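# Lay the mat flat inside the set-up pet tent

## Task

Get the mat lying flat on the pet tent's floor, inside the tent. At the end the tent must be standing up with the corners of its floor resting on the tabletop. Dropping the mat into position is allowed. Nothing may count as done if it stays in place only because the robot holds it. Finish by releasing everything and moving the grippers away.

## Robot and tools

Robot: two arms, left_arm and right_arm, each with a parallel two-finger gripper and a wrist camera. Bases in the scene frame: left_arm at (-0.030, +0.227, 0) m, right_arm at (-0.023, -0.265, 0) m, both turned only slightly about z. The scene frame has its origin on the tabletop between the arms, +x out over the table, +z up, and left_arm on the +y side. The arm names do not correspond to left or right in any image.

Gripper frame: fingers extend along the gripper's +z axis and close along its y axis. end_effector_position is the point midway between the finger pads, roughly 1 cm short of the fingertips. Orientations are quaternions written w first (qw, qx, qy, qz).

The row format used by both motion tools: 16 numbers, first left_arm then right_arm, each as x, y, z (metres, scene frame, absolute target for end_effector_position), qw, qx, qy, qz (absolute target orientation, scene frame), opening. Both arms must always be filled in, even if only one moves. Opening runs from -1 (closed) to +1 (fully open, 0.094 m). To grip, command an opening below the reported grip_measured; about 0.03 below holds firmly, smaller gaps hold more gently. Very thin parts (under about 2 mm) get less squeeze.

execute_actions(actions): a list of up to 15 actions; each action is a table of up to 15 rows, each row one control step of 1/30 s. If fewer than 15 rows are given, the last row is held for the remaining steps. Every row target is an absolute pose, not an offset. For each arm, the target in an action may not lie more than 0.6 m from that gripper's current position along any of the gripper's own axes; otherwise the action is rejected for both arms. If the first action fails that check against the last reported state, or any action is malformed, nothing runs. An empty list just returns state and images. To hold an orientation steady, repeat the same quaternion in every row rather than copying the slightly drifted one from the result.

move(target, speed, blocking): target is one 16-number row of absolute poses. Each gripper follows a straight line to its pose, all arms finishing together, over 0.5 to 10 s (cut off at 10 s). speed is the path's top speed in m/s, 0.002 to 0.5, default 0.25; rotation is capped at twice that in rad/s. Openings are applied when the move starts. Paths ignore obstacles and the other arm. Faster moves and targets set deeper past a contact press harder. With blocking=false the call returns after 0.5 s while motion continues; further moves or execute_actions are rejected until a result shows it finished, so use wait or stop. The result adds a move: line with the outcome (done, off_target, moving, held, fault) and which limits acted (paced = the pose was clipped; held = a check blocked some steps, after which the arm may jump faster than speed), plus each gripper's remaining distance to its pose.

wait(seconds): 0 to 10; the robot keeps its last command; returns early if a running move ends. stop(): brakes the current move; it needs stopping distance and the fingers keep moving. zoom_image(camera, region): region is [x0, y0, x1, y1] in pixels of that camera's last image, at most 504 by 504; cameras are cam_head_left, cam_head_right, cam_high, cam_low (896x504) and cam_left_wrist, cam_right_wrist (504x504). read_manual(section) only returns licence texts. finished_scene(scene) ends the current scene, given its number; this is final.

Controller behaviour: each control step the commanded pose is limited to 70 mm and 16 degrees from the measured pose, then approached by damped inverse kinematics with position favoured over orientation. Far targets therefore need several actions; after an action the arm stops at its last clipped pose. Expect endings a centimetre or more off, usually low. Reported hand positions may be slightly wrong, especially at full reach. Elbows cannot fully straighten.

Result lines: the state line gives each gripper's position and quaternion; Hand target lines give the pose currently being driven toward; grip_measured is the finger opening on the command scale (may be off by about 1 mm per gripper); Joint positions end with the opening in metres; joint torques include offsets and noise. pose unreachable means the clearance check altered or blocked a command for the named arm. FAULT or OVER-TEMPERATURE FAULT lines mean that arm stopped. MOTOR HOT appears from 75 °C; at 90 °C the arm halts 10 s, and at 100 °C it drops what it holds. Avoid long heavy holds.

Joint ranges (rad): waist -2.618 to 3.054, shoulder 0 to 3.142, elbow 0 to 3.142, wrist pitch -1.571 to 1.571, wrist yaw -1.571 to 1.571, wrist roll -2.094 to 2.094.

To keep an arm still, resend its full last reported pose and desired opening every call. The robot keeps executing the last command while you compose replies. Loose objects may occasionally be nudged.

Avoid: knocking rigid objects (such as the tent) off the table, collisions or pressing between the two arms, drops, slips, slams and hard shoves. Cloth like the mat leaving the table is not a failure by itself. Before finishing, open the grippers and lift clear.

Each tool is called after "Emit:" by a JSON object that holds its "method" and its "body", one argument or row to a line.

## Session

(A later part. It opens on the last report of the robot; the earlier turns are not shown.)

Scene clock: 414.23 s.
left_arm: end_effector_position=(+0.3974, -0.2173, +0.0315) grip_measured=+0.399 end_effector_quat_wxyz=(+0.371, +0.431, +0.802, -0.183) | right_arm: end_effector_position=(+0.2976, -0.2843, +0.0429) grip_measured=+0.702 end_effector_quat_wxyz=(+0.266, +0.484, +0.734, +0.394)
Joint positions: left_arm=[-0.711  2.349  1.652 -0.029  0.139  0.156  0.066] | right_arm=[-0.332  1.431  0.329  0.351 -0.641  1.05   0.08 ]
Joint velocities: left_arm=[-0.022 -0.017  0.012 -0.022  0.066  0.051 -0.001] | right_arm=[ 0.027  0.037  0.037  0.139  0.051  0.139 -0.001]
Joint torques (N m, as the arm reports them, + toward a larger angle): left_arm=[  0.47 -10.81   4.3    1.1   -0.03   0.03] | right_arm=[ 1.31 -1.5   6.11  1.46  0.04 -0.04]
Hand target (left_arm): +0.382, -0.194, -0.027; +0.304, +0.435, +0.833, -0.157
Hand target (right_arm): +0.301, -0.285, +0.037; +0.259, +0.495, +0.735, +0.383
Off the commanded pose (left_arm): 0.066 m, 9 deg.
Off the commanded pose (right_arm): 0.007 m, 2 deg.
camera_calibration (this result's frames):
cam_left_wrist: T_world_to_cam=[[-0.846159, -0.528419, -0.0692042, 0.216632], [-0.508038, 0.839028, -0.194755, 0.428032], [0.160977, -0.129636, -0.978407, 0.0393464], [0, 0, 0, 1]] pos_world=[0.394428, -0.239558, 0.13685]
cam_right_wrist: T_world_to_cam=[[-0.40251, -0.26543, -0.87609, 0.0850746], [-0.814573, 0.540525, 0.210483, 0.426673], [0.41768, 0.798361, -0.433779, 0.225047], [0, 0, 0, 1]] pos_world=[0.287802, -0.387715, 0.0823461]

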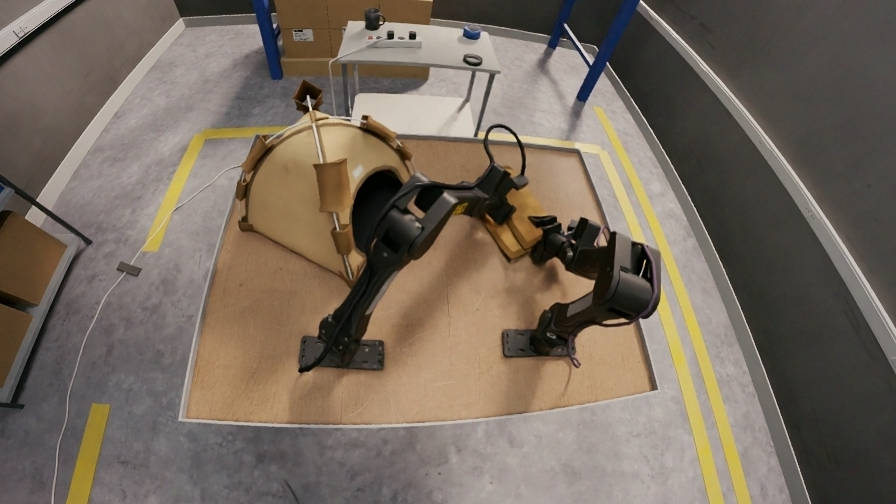

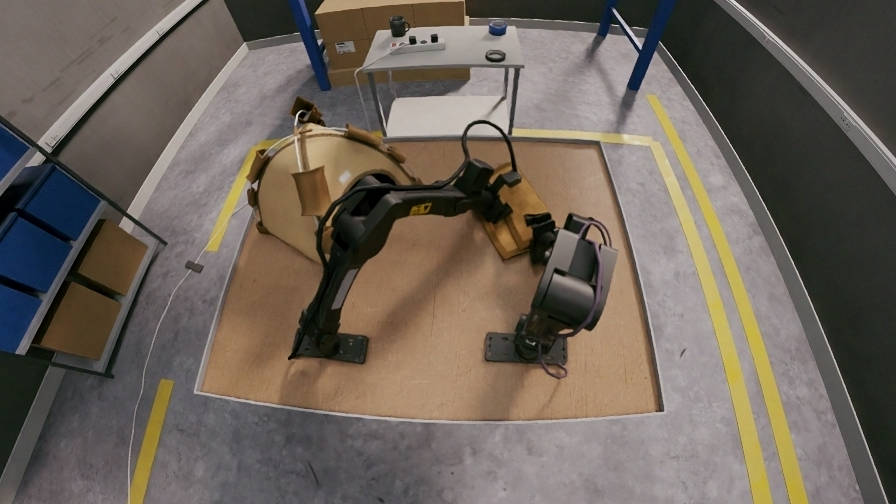

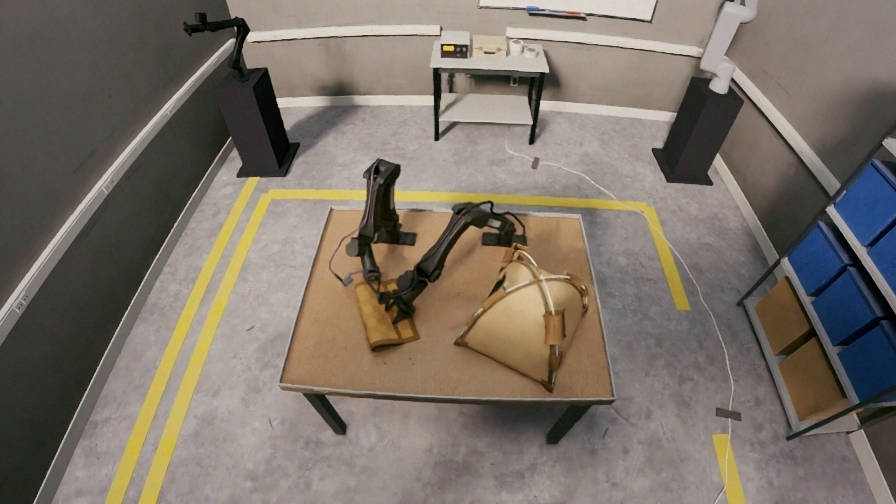

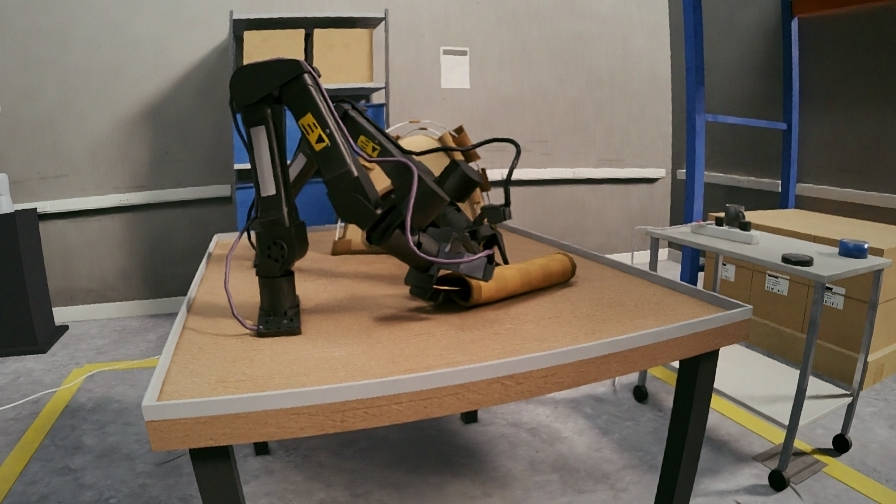

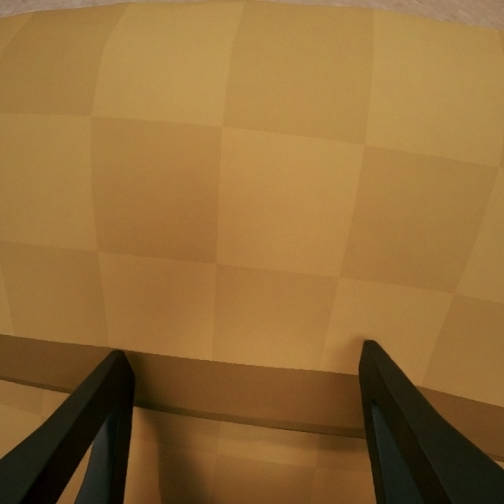

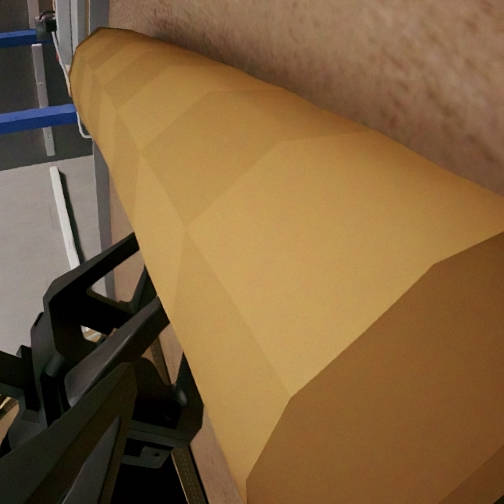

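Emit:
{"method": "execute_actions", "body": {
  "actions": [
    [[0.384,-0.196,-0.03,0.3034,0.4339,0.8335,-0.1579,0.4,0.303,-0.289,0.037,0.2582,0.4960,0.7354,0.3828,0.65],[0.384,-0.196,-0.03,0.3034,0.4339,0.8335,-0.1579,0.4,0.304,-0.292,0.037,0.2582,0.4960,0.7354,0.3828,0.6],[0.384,-0.196,-0.03,0.3034,0.4339,0.8335,-0.1579,0.4,0.305,-0.295,0.037,0.2582,0.4960,0.7354,0.3828,0.5],[0.384,-0.196,-0.03,0.3034,0.4339,0.8335,-0.1579,0.4,0.305,-0.296,0.036,0.2582,0.4960,0.7354,0.3828,0.4],[0.384,-0.196,-0.03,0.3034,0.4339,0.8335,-0.1579,0.4,0.305,-0.296,0.036,0.2582,0.4960,0.7354,0.3828,0.28],[0.384,-0.196,-0.03,0.3034,0.4339,0.8335,-0.1579,0.4,0.305,-0.296,0.035,0.2582,0.4960,0.7354,0.3828,0.16],[0.384,-0.196,-0.03,0.3034,0.4339,0.8335,-0.1579,0.4,0.305,-0.296,0.035,0.2582,0.4960,0.7354,0.3828,0.04],[0.384,-0.196,-0.03,0.3034,0.4339,0.8335,-0.1579,0.4,0.305,-0.296,0.035,0.2582,0.4960,0.7354,0.3828,-0.08],[0.384,-0.196,-0.03,0.3034,0.4339,0.8335,-0.1579,0.4,0.305,-0.296,0.035,0.2582,0.4960,0.7354,0.3828,-0.2],[0.384,-0.196,-0.03,0.3034,0.4339,0.8335,-0.1579,0.4,0.305,-0.296,0.035,0.2582,0.4960,0.7354,0.3828,-0.32],[0.384,-0.196,-0.03,0.3034,0.4339,0.8335,-0.1579,0.4,0.305,-0.296,0.035,0.2582,0.4960,0.7354,0.3828,-0.44],[0.384,-0.196,-0.03,0.3034,0.4339,0.8335,-0.1579,0.4,0.305,-0.296,0.035,0.2582,0.4960,0.7354,0.3828,-0.56],[0.384,-0.196,-0.03,0.3034,0.4339,0.8335,-0.1579,0.4,0.305,-0.296,0.035,0.2582,0.4960,0.7354,0.3828,-0.68],[0.384,-0.196,-0.03,0.3034,0.4339,0.8335,-0.1579,0.4,0.305,-0.296,0.035,0.2582,0.4960,0.7354,0.3828,-0.8],[0.384,-0.196,-0.03,0.3034,0.4339,0.8335,-0.1579,0.4,0.305,-0.296,0.035,0.2582,0.4960,0.7354,0.3828,-0.9]]
  ]
}}

Emit:
{"method": "wait", "body": {
  "seconds": 0.3
}}

Scene clock: 426.67 s.
left_arm: end_effector_position=(+0.3980, -0.2175, +0.0301) grip_measured=+0.399 end_effector_quat_wxyz=(+0.372, +0.430, +0.802, -0.183) | right_arm: end_effector_position=(+0.2962, -0.2885, +0.0282) grip_measured=-0.743 end_effector_quat_wxyz=(+0.245, +0.502, +0.735, +0.384)
Joint positions: left_arm=[-0.711  2.353  1.652 -0.024  0.138  0.156  0.066] | right_arm=[-0.343  1.492  0.346  0.335 -0.634  1.044  0.012]
Joint velocities: left_arm=[-0.022 -0.007  0.012 -0.022 -0.037  0.022 -0.001] | right_arm=[ 0.007  0.002 -0.012  0.066 -0.11  -0.037  0.008]
Joint torques (N m, as the arm reports them, + toward a larger angle): left_arm=[  0.55 -11.16   4.35   1.06  -0.06   0.03] | right_arm=[-0.76 -3.32  6.97  1.53 -0.27 -0.08]
Hand target (left_arm): +0.382, -0.195, -0.027; +0.304, +0.435, +0.833, -0.157
Hand target (right_arm): +0.305, -0.296, +0.035; +0.258, +0.496, +0.735, +0.383
Off the commanded pose (left_arm): 0.065 m, 9 deg.
Off the commanded pose (right_arm): 0.013 m, 2 deg.
camera_calibration (this result's frames):
cam_left_wrist: T_world_to_cam=[[-0.845429, -0.529408, -0.0705532, 0.216475], [-0.508643, 0.838383, -0.195948, 0.428383], [0.162887, -0.129773, -0.978073, 0.0371384], [0, 0, 0, 1]] pos_world=[0.394859, -0.239726, 0.135538]
cam_right_wrist: T_world_to_cam=[[-0.453033, -0.24737, -0.856487, 0.0901449], [-0.794641, 0.547547, 0.262178, 0.425534], [0.404112, 0.799375, -0.444627, 0.227205], [0, 0, 0, 1]] pos_world=[0.287169, -0.392323, 0.0666639]

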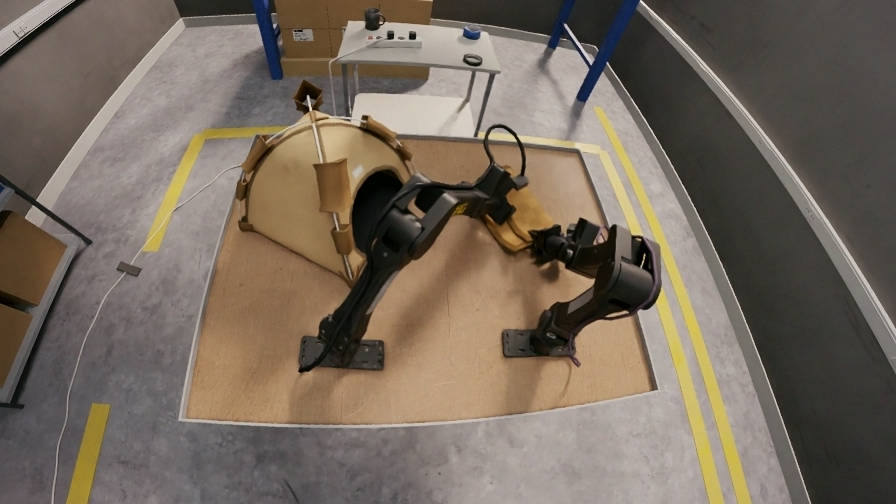

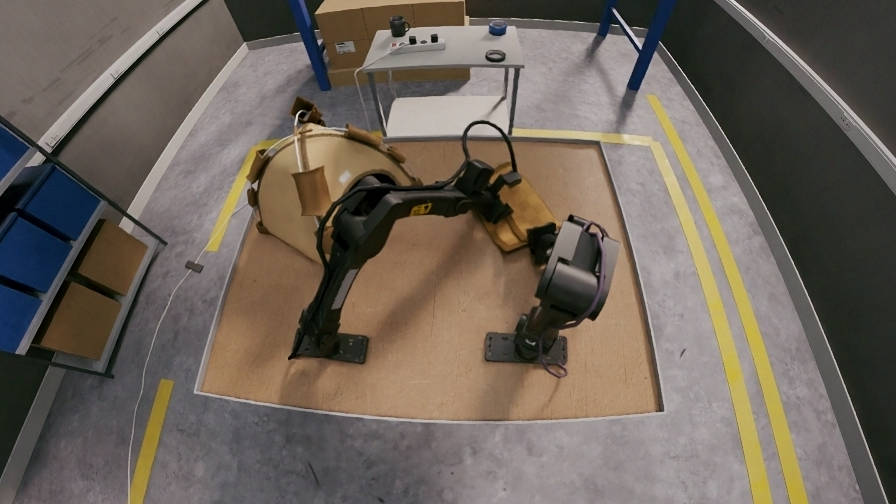

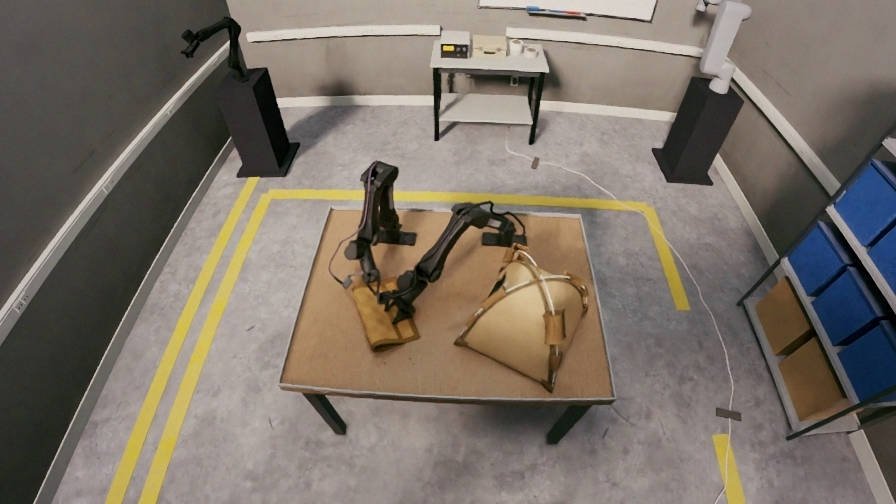

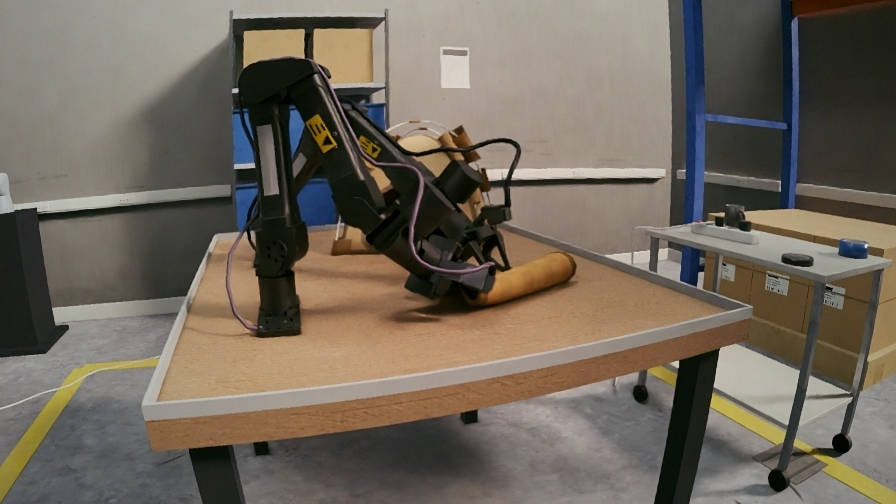

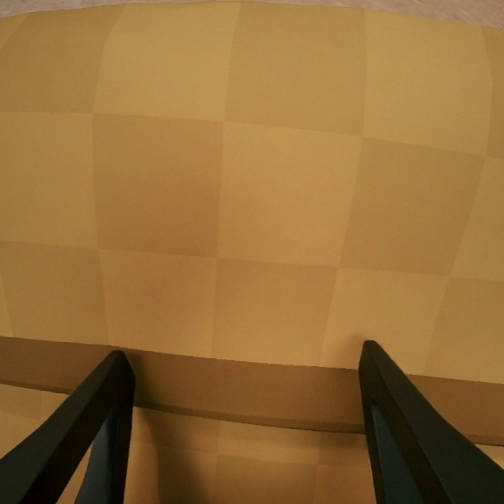

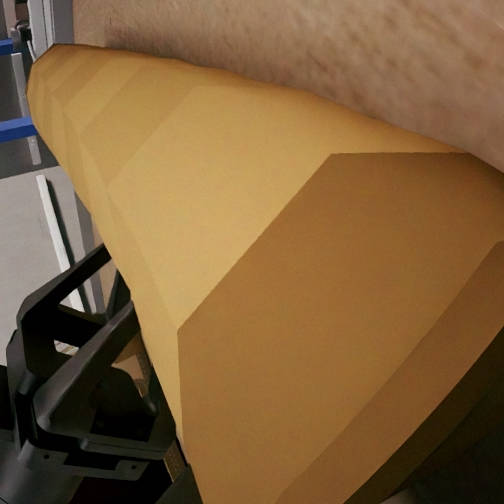

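Scene clock: 426.97 s.
left_arm: end_effector_position=(+0.3980, -0.2175, +0.0301) grip_measured=+0.399 end_effector_quat_wxyz=(+0.372, +0.430, +0.802, -0.183) | right_arm: end_effector_position=(+0.2962, -0.2884, +0.0282) grip_measured=-0.742 end_effector_quat_wxyz=(+0.246, +0.501, +0.736, +0.384)
Joint positions: left_arm=[-0.711  2.353  1.652 -0.024  0.138  0.156  0.066] | right_arm=[-0.343  1.492  0.346  0.335 -0.634  1.042  0.012]
Joint velocities: left_arm=[ 0.002 -0.007 -0.042 -0.022 -0.022  0.022 -0.   ] | right_arm=[ 0.012 -0.002 -0.002 -0.037  0.007  0.007  0.001]
Joint torques (N m, as the arm reports them, + toward a larger angle): left_arm=[  0.57 -11.05   4.39   1.06  -0.06   0.  ] | right_arm=[-0.9  -3.27  6.78  1.57 -0.28 -0.13]
Hand target (left_arm): +0.382, -0.195, -0.027; +0.304, +0.435, +0.833, -0.157
Hand target (right_arm): +0.305, -0.296, +0.035; +0.258, +0.496, +0.735, +0.383
Off the commanded pose (left_arm): 0.065 m, 9 deg.
Off the commanded pose (right_arm): 0.013 m, 2 deg.
wait: 0.30 s; at rest by 0.17 s
camera_calibration (this result's frames):
cam_left_wrist: T_world_to_cam=[[-0.845429, -0.529408, -0.0705532, 0.216475], [-0.508643, 0.838383, -0.195948, 0.428383], [0.162887, -0.129773, -0.978073, 0.0371384], [0, 0, 0, 1]] pos_world=[0.394859, -0.239726, 0.135538]
cam_right_wrist: T_world_to_cam=[[-0.451914, -0.24934, -0.856506, 0.0892848], [-0.795737, 0.546656, 0.260713, 0.425599], [0.403208, 0.799373, -0.44545, 0.227461], [0, 0, 0, 1]] pos_world=[0.287299, -0.39222, 0.0668366]

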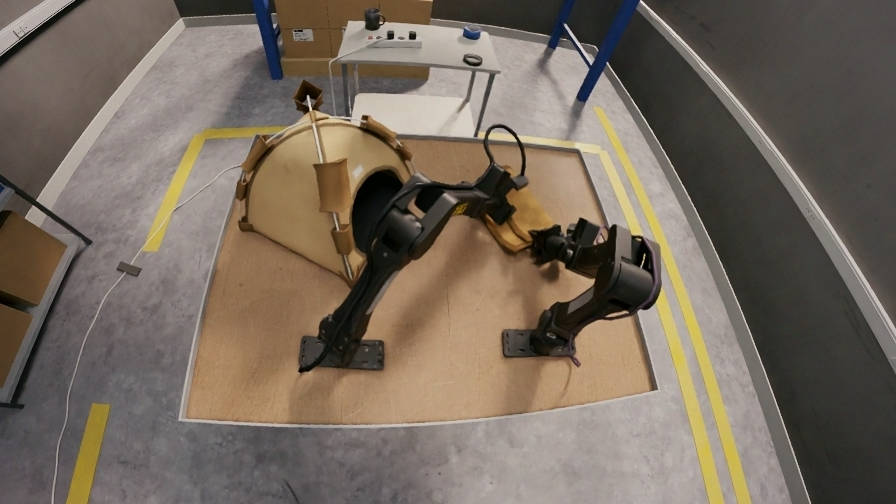

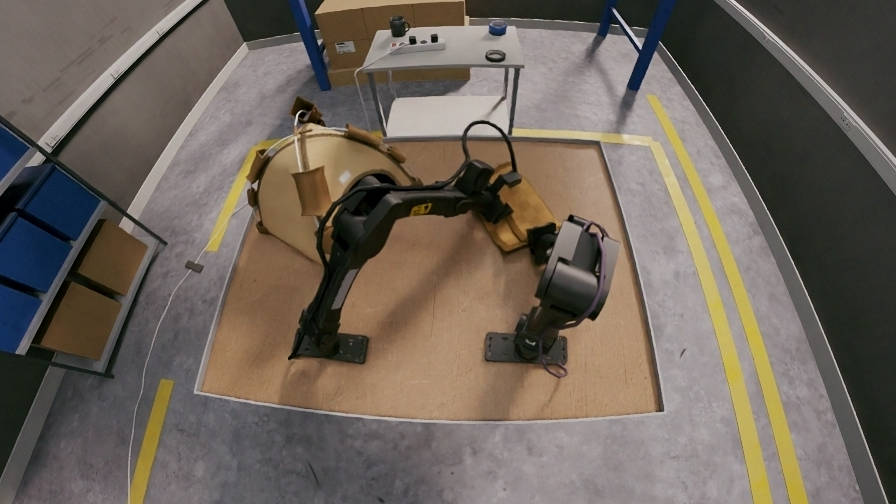

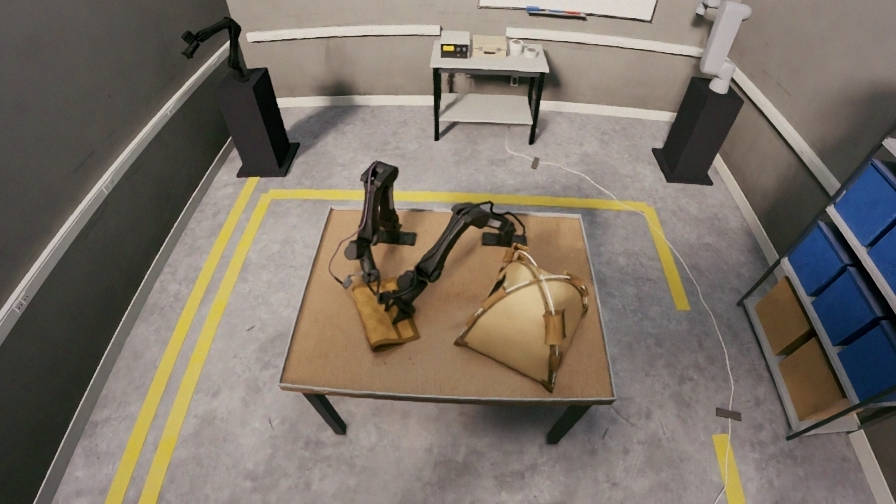

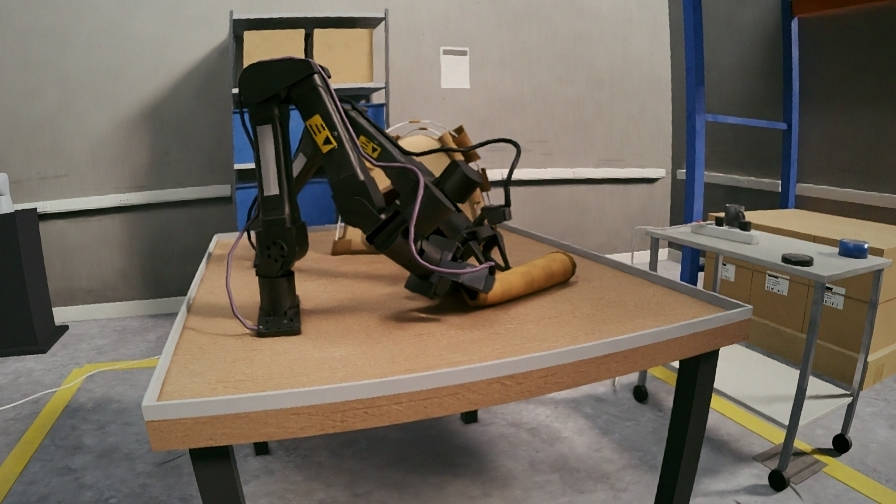

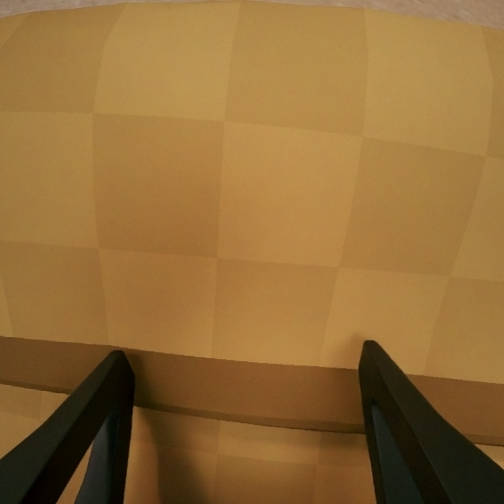

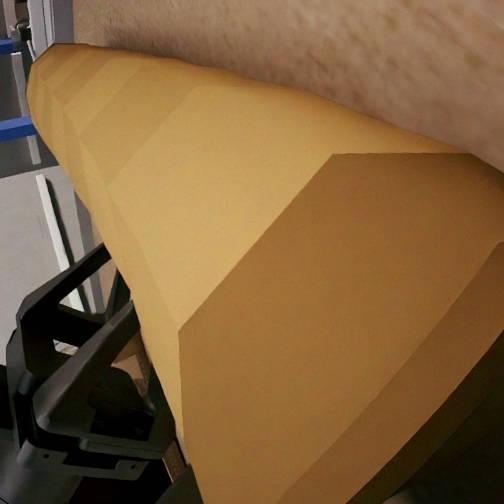

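Emit:
{"method": "move", "body": {
  "target": [0.30,0.0,0.32,0.4082,0.2346,0.8754,-0.1094,0.4,0.285,-0.25,0.17,0.2687,0.4217,0.7304,0.4653,-0.9],
  "speed": 0.35
}}

Emit:
{"method": "move", "body": {
  "target": [0.217,0.272,0.442,0.46,-0.0773,0.8836,0.0402,0.4,0.222,-0.078,0.185,0.1235,0.2274,0.8488,0.4609,-0.9],
  "speed": 0.35
}}

Scene clock: 442.57 s.
left_arm: end_effector_position=(+0.2971, -0.0077, +0.3170) grip_measured=+0.399 end_effector_quat_wxyz=(+0.410, +0.244, +0.871, -0.117) | right_arm: end_effector_position=(+0.2792, -0.2540, +0.1471) grip_measured=-0.742 end_effector_quat_wxyz=(+0.249, +0.449, +0.728, +0.454)
Joint positions: left_arm=[-0.609  1.413  1.564 -0.845 -0.088 -0.078  0.066] | right_arm=[-0.323  1.022  0.508 -0.194 -0.774  1.083  0.012]
Joint velocities: left_arm=[-0.002 -0.002 -0.022 -0.022  0.037  0.051 -0.001] | right_arm=[ 0.012  0.037 -0.012  0.007  0.007 -0.066  0.   ]
Joint torques (N m, as the arm reports them, + toward a larger angle): left_arm=[ 0.81 -5.86  8.97  1.55 -0.16 -0.07] | right_arm=[ 0.92 -3.68  8.75  1.75 -0.48 -0.02]
Hand target (left_arm): +0.299, -0.002, +0.320; +0.409, +0.234, +0.875, -0.110
Hand target (right_arm): +0.284, -0.250, +0.170; +0.270, +0.422, +0.730, +0.465
Off the commanded pose (left_arm): 0.009 m, 1 deg.
Off the commanded pose (right_arm): 0.024 m, 4 deg.
move: off_target (right_arm)
camera_calibration (this result's frames):
cam_left_wrist: T_world_to_cam=[[-0.551445, -0.833193, -0.0412069, 0.163478], [-0.807812, 0.54567, -0.222897, 0.352504], [0.208202, -0.0896279, -0.973971, 0.346947], [0, 0, 0, 1]] pos_world=[0.302671, -0.0250459, 0.423225]
cam_right_wrist: T_world_to_cam=[[-0.324355, -0.2173, -0.920638, 0.173968], [-0.872568, 0.444548, 0.202492, 0.366319], [0.365266, 0.868998, -0.3338, 0.271699], [0, 0, 0, 1]] pos_world=[0.276823, -0.361149, 0.176678]

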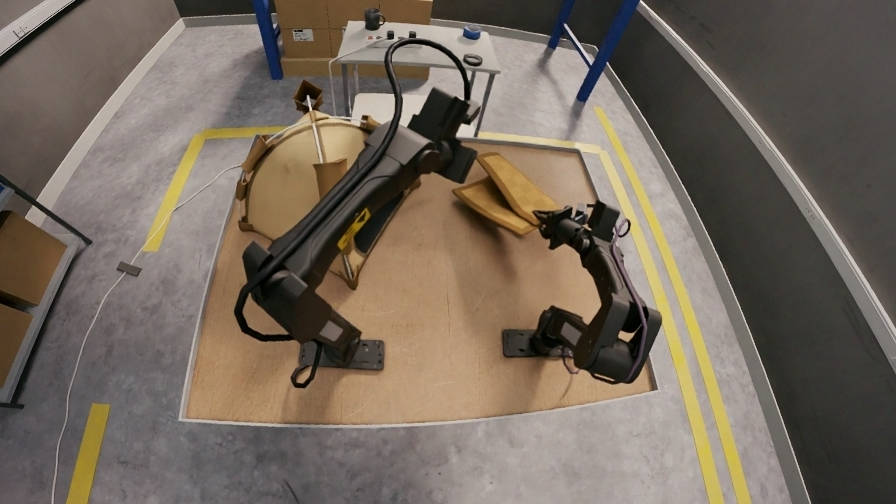

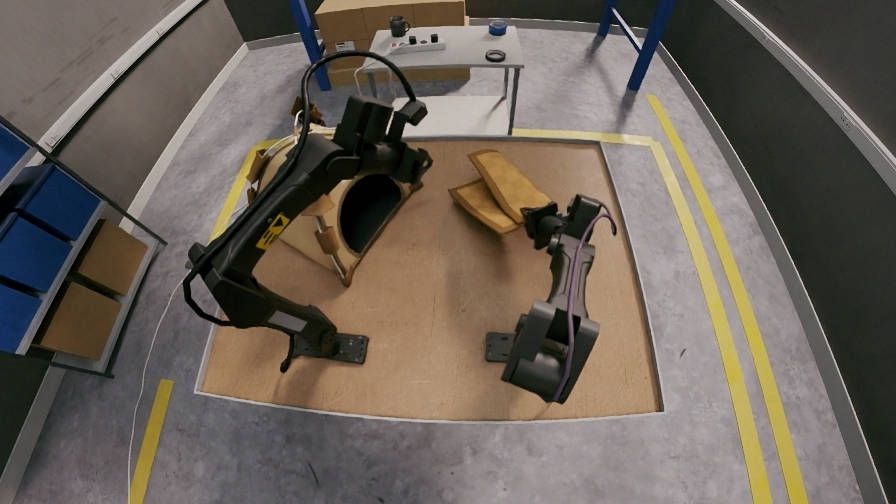

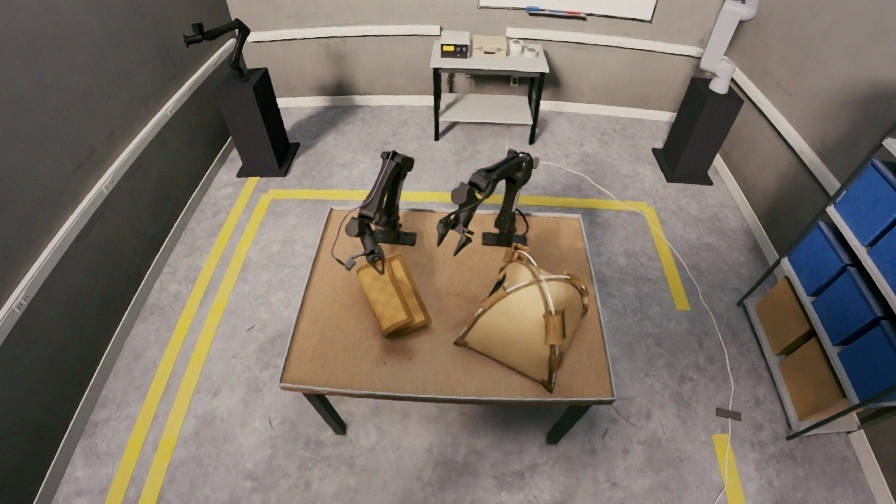

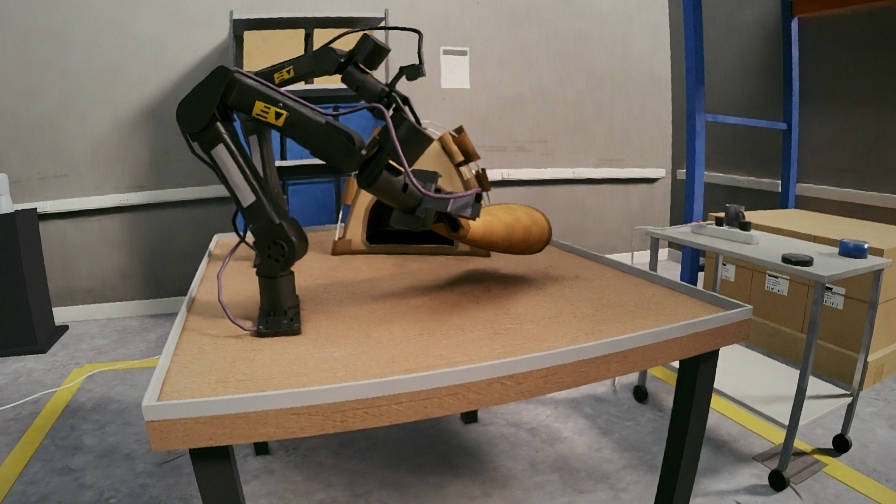

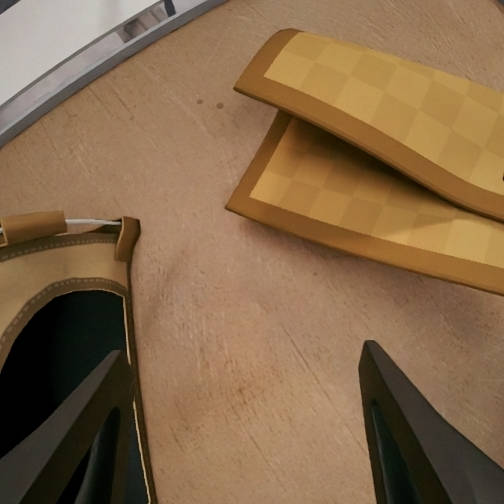

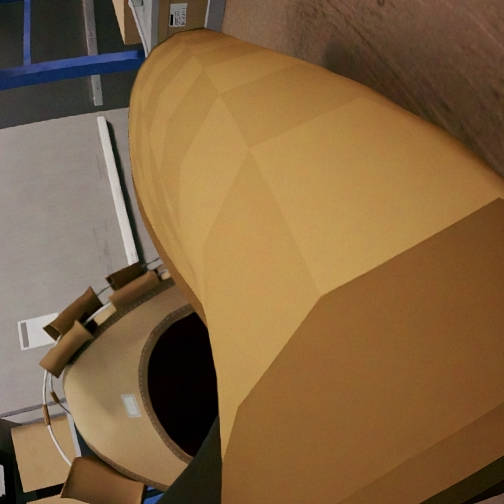

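Scene clock: 444.43 s.
left_arm: end_effector_position=(+0.2154, +0.2730, +0.4422) grip_measured=+0.399 end_effector_quat_wxyz=(+0.462, -0.080, +0.882, +0.043) | right_arm: end_effector_position=(+0.2152, -0.0838, +0.1703) grip_measured=-0.742 end_effector_quat_wxyz=(+0.116, +0.239, +0.851, +0.453)
Joint positions: left_arm=[ 0.231  1.189  2.007 -1.424 -0.008 -0.002  0.066] | right_arm=[ 0.376  0.966  0.656 -0.435 -0.592  1.119  0.012]
Joint velocities: left_arm=[-0.002 -0.007 -0.032  0.022 -0.022 -0.066 -0.   ] | right_arm=[-0.012 -0.002  0.007 -0.022 -0.037 -0.051 -0.   ]
Joint torques (N m, as the arm reports them, + toward a larger angle): left_arm=[0.9  0.11 6.62 1.62 0.05 0.08] | right_arm=[ 0.9  -1.05  9.04  1.8  -0.26  0.  ]
Hand target (left_arm): +0.214, +0.273, +0.443; +0.458, -0.078, +0.885, +0.041
Hand target (right_arm): +0.219, -0.079, +0.185; +0.125, +0.226, +0.848, +0.463
Off the commanded pose (left_arm): 0.002 m, 1 deg.
Off the commanded pose (right_arm): 0.017 m, 2 deg.
move: off_target (right_arm)
camera_calibration (this result's frames):
cam_left_wrist: T_world_to_cam=[[0.14827, -0.987652, -0.0505936, 0.253084], [-0.943926, -0.126075, -0.305136, 0.410296], [0.29499, 0.0929992, -0.950964, 0.432273], [0, 0, 0, 1]] pos_world=[0.222248, 0.261486, 0.549077]
cam_right_wrist: T_world_to_cam=[[-0.197108, -0.452922, -0.869489, 0.155724], [-0.968597, -0.0471352, 0.244128, 0.202509], [-0.151554, 0.890303, -0.429408, 0.284114], [0, 0, 0, 1]] pos_world=[0.269903, -0.172871, 0.207963]

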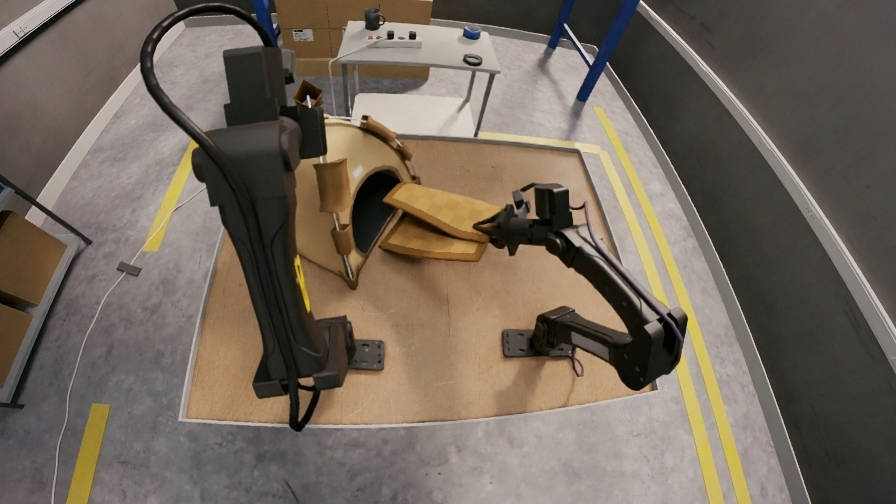

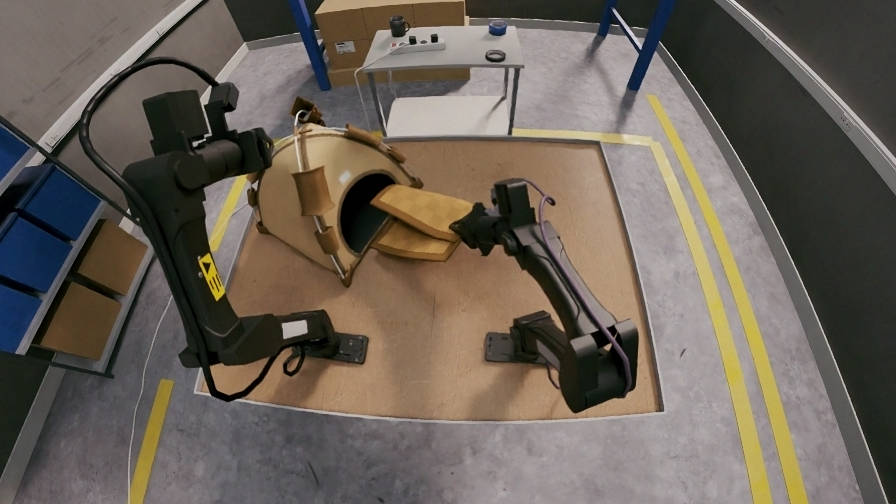

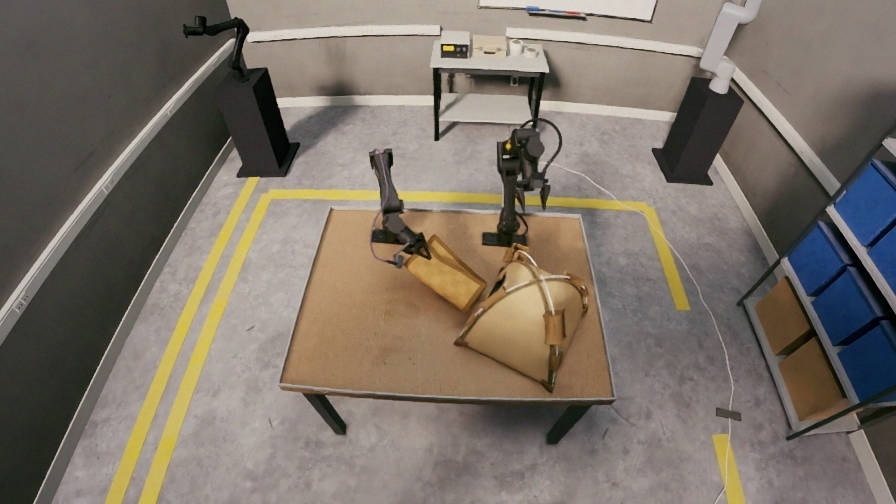

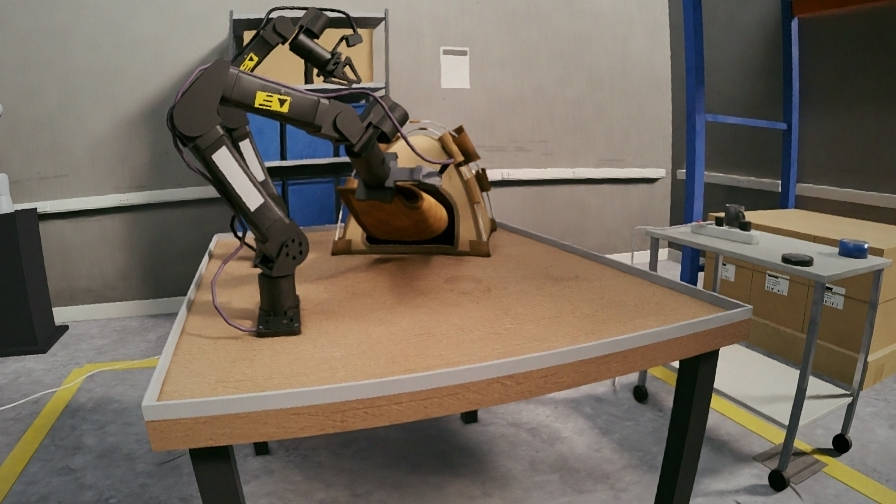

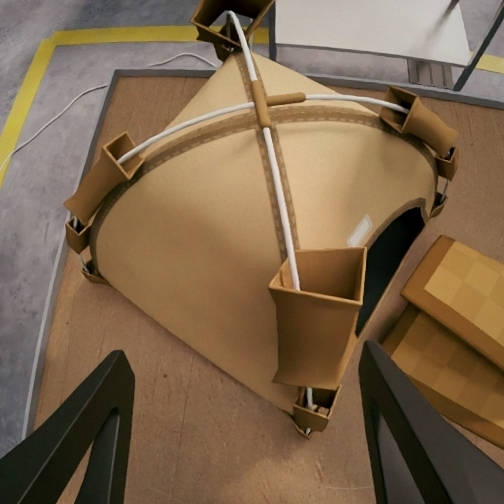

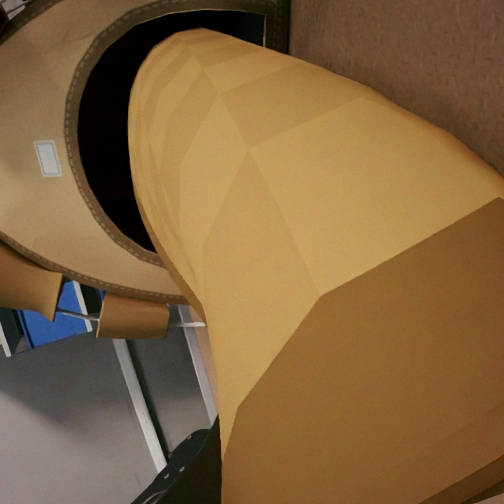

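Emit:
{"method": "execute_actions", "body": {
  "actions": []
}}

Scene clock: 455.20 s.
left_arm: end_effector_position=(+0.2153, +0.2726, +0.4419) grip_measured=+0.399 end_effector_quat_wxyz=(+0.462, -0.079, +0.882, +0.043) | right_arm: end_effector_position=(+0.2152, -0.0838, +0.1702) grip_measured=-0.742 end_effector_quat_wxyz=(+0.116, +0.239, +0.851, +0.453)
Joint positions: left_arm=[ 0.231  1.189  2.007 -1.425 -0.006 -0.001  0.066] | right_arm=[ 0.376  0.966  0.656 -0.436 -0.592  1.119  0.012]
Joint velocities: left_arm=[ 0.007  0.007 -0.007  0.007 -0.022 -0.022 -0.   ] | right_arm=[-0.017 -0.002 -0.002 -0.037 -0.007 -0.022 -0.   ]
Joint torques (N m, as the arm reports them, + toward a larger angle): left_arm=[0.83 0.12 6.58 1.66 0.09 0.08] | right_arm=[ 0.92 -1.07  9.07  1.77 -0.27 -0.01]
Hand target (left_arm): +0.214, +0.272, +0.443; +0.458, -0.078, +0.885, +0.040
Hand target (right_arm): +0.219, -0.079, +0.185; +0.125, +0.226, +0.848, +0.463
Off the commanded pose (left_arm): 0.002 m, 0 deg.
Off the commanded pose (right_arm): 0.017 m, 2 deg.
camera_calibration (this result's frames):
cam_left_wrist: T_world_to_cam=[[0.146021, -0.987996, -0.0504187, 0.253229], [-0.944542, -0.124083, -0.304046, 0.409193], [0.29414, 0.0920197, -0.951322, 0.432721], [0, 0, 0, 1]] pos_world=[0.222242, 0.261145, 0.548838]
cam_right_wrist: T_world_to_cam=[[-0.197483, -0.453181, -0.869268, 0.15564], [-0.96854, -0.0467753, 0.244422, 0.202486], [-0.151428, 0.89019, -0.429687, 0.284141], [0, 0, 0, 1]] pos_world=[0.269879, -0.172935, 0.207892]

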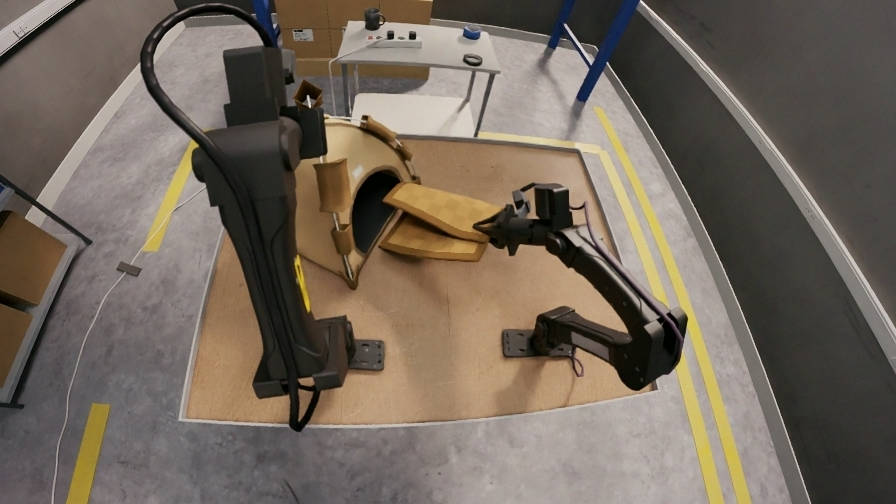

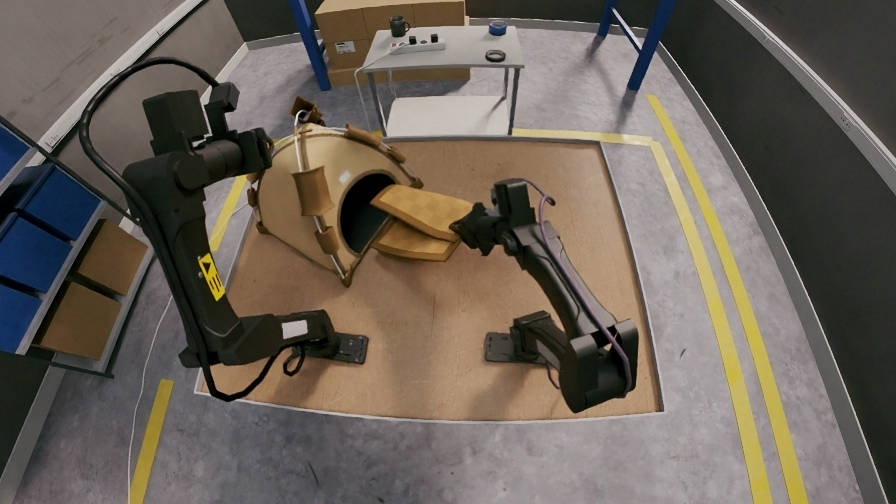

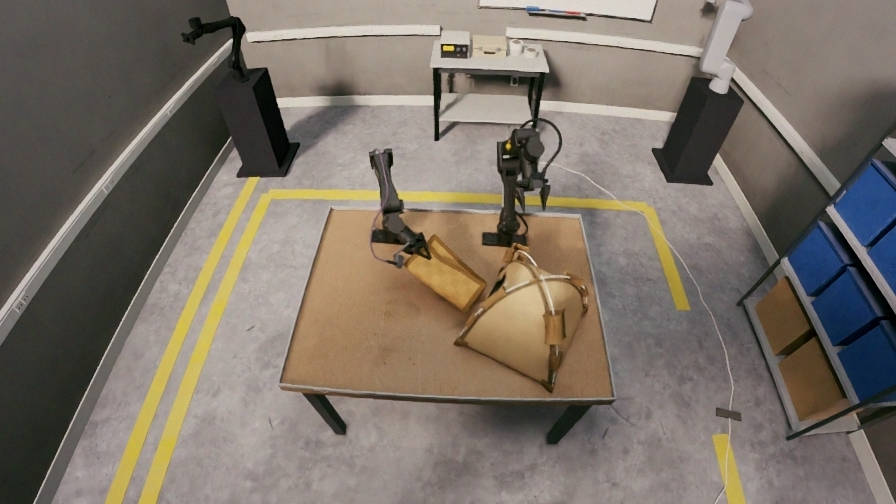

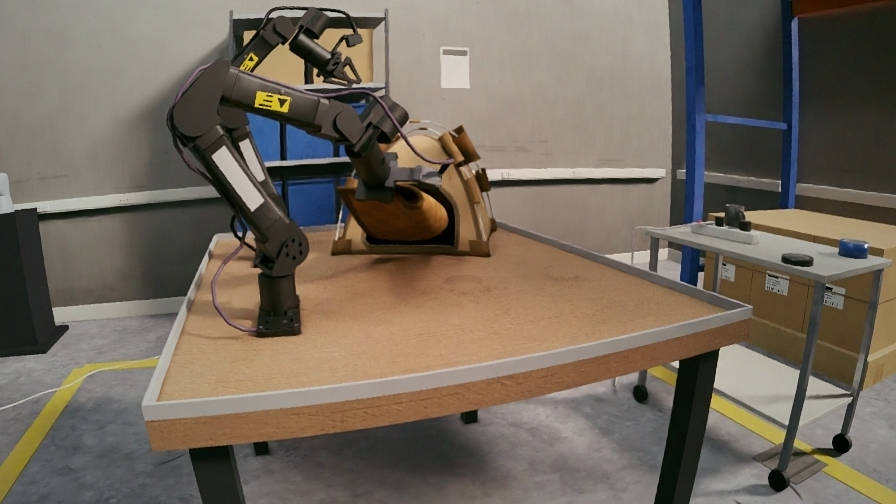

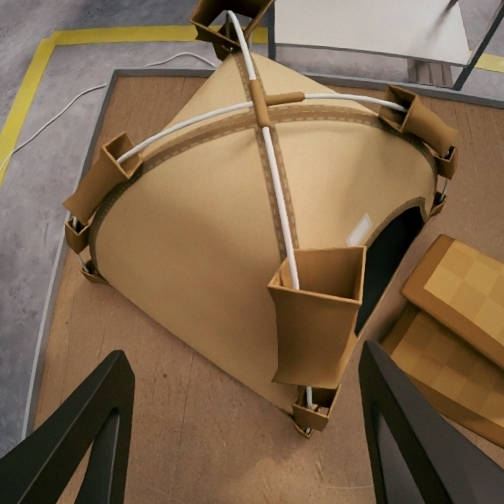

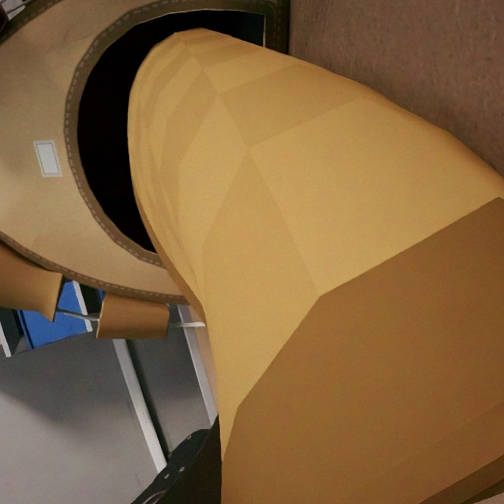

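Emit:
{"method": "zoom_image", "body": {
  "camera": "cam_low",
  "region": [310, 110, 520, 290]
}}

Emit:
{"method": "zoom_image", "body": {
  "camera": "cam_head_right",
  "region": [280, 120, 520, 300]
}}

Region (310, 110, 520, 290) of cam_low's 896x504 image, scaled by 2.400, with more detail than that image has; it fills the top 432 rows of this view, and the rest is white.

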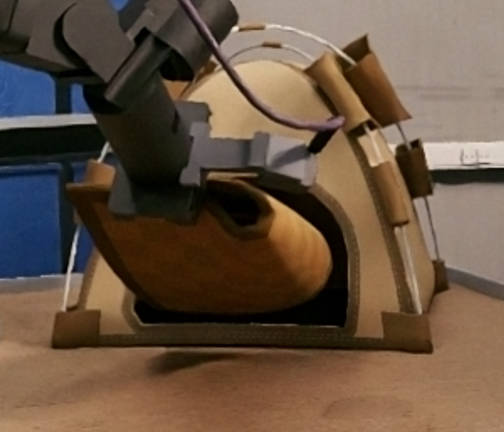

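Region (280, 120, 520, 300) of cam_head_right's 896x504 image, scaled by 2.100, with more detail than that image has; it fills the top 378 rows of this view, and the rest is white.

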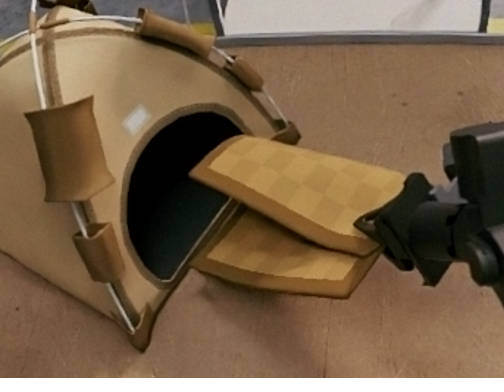

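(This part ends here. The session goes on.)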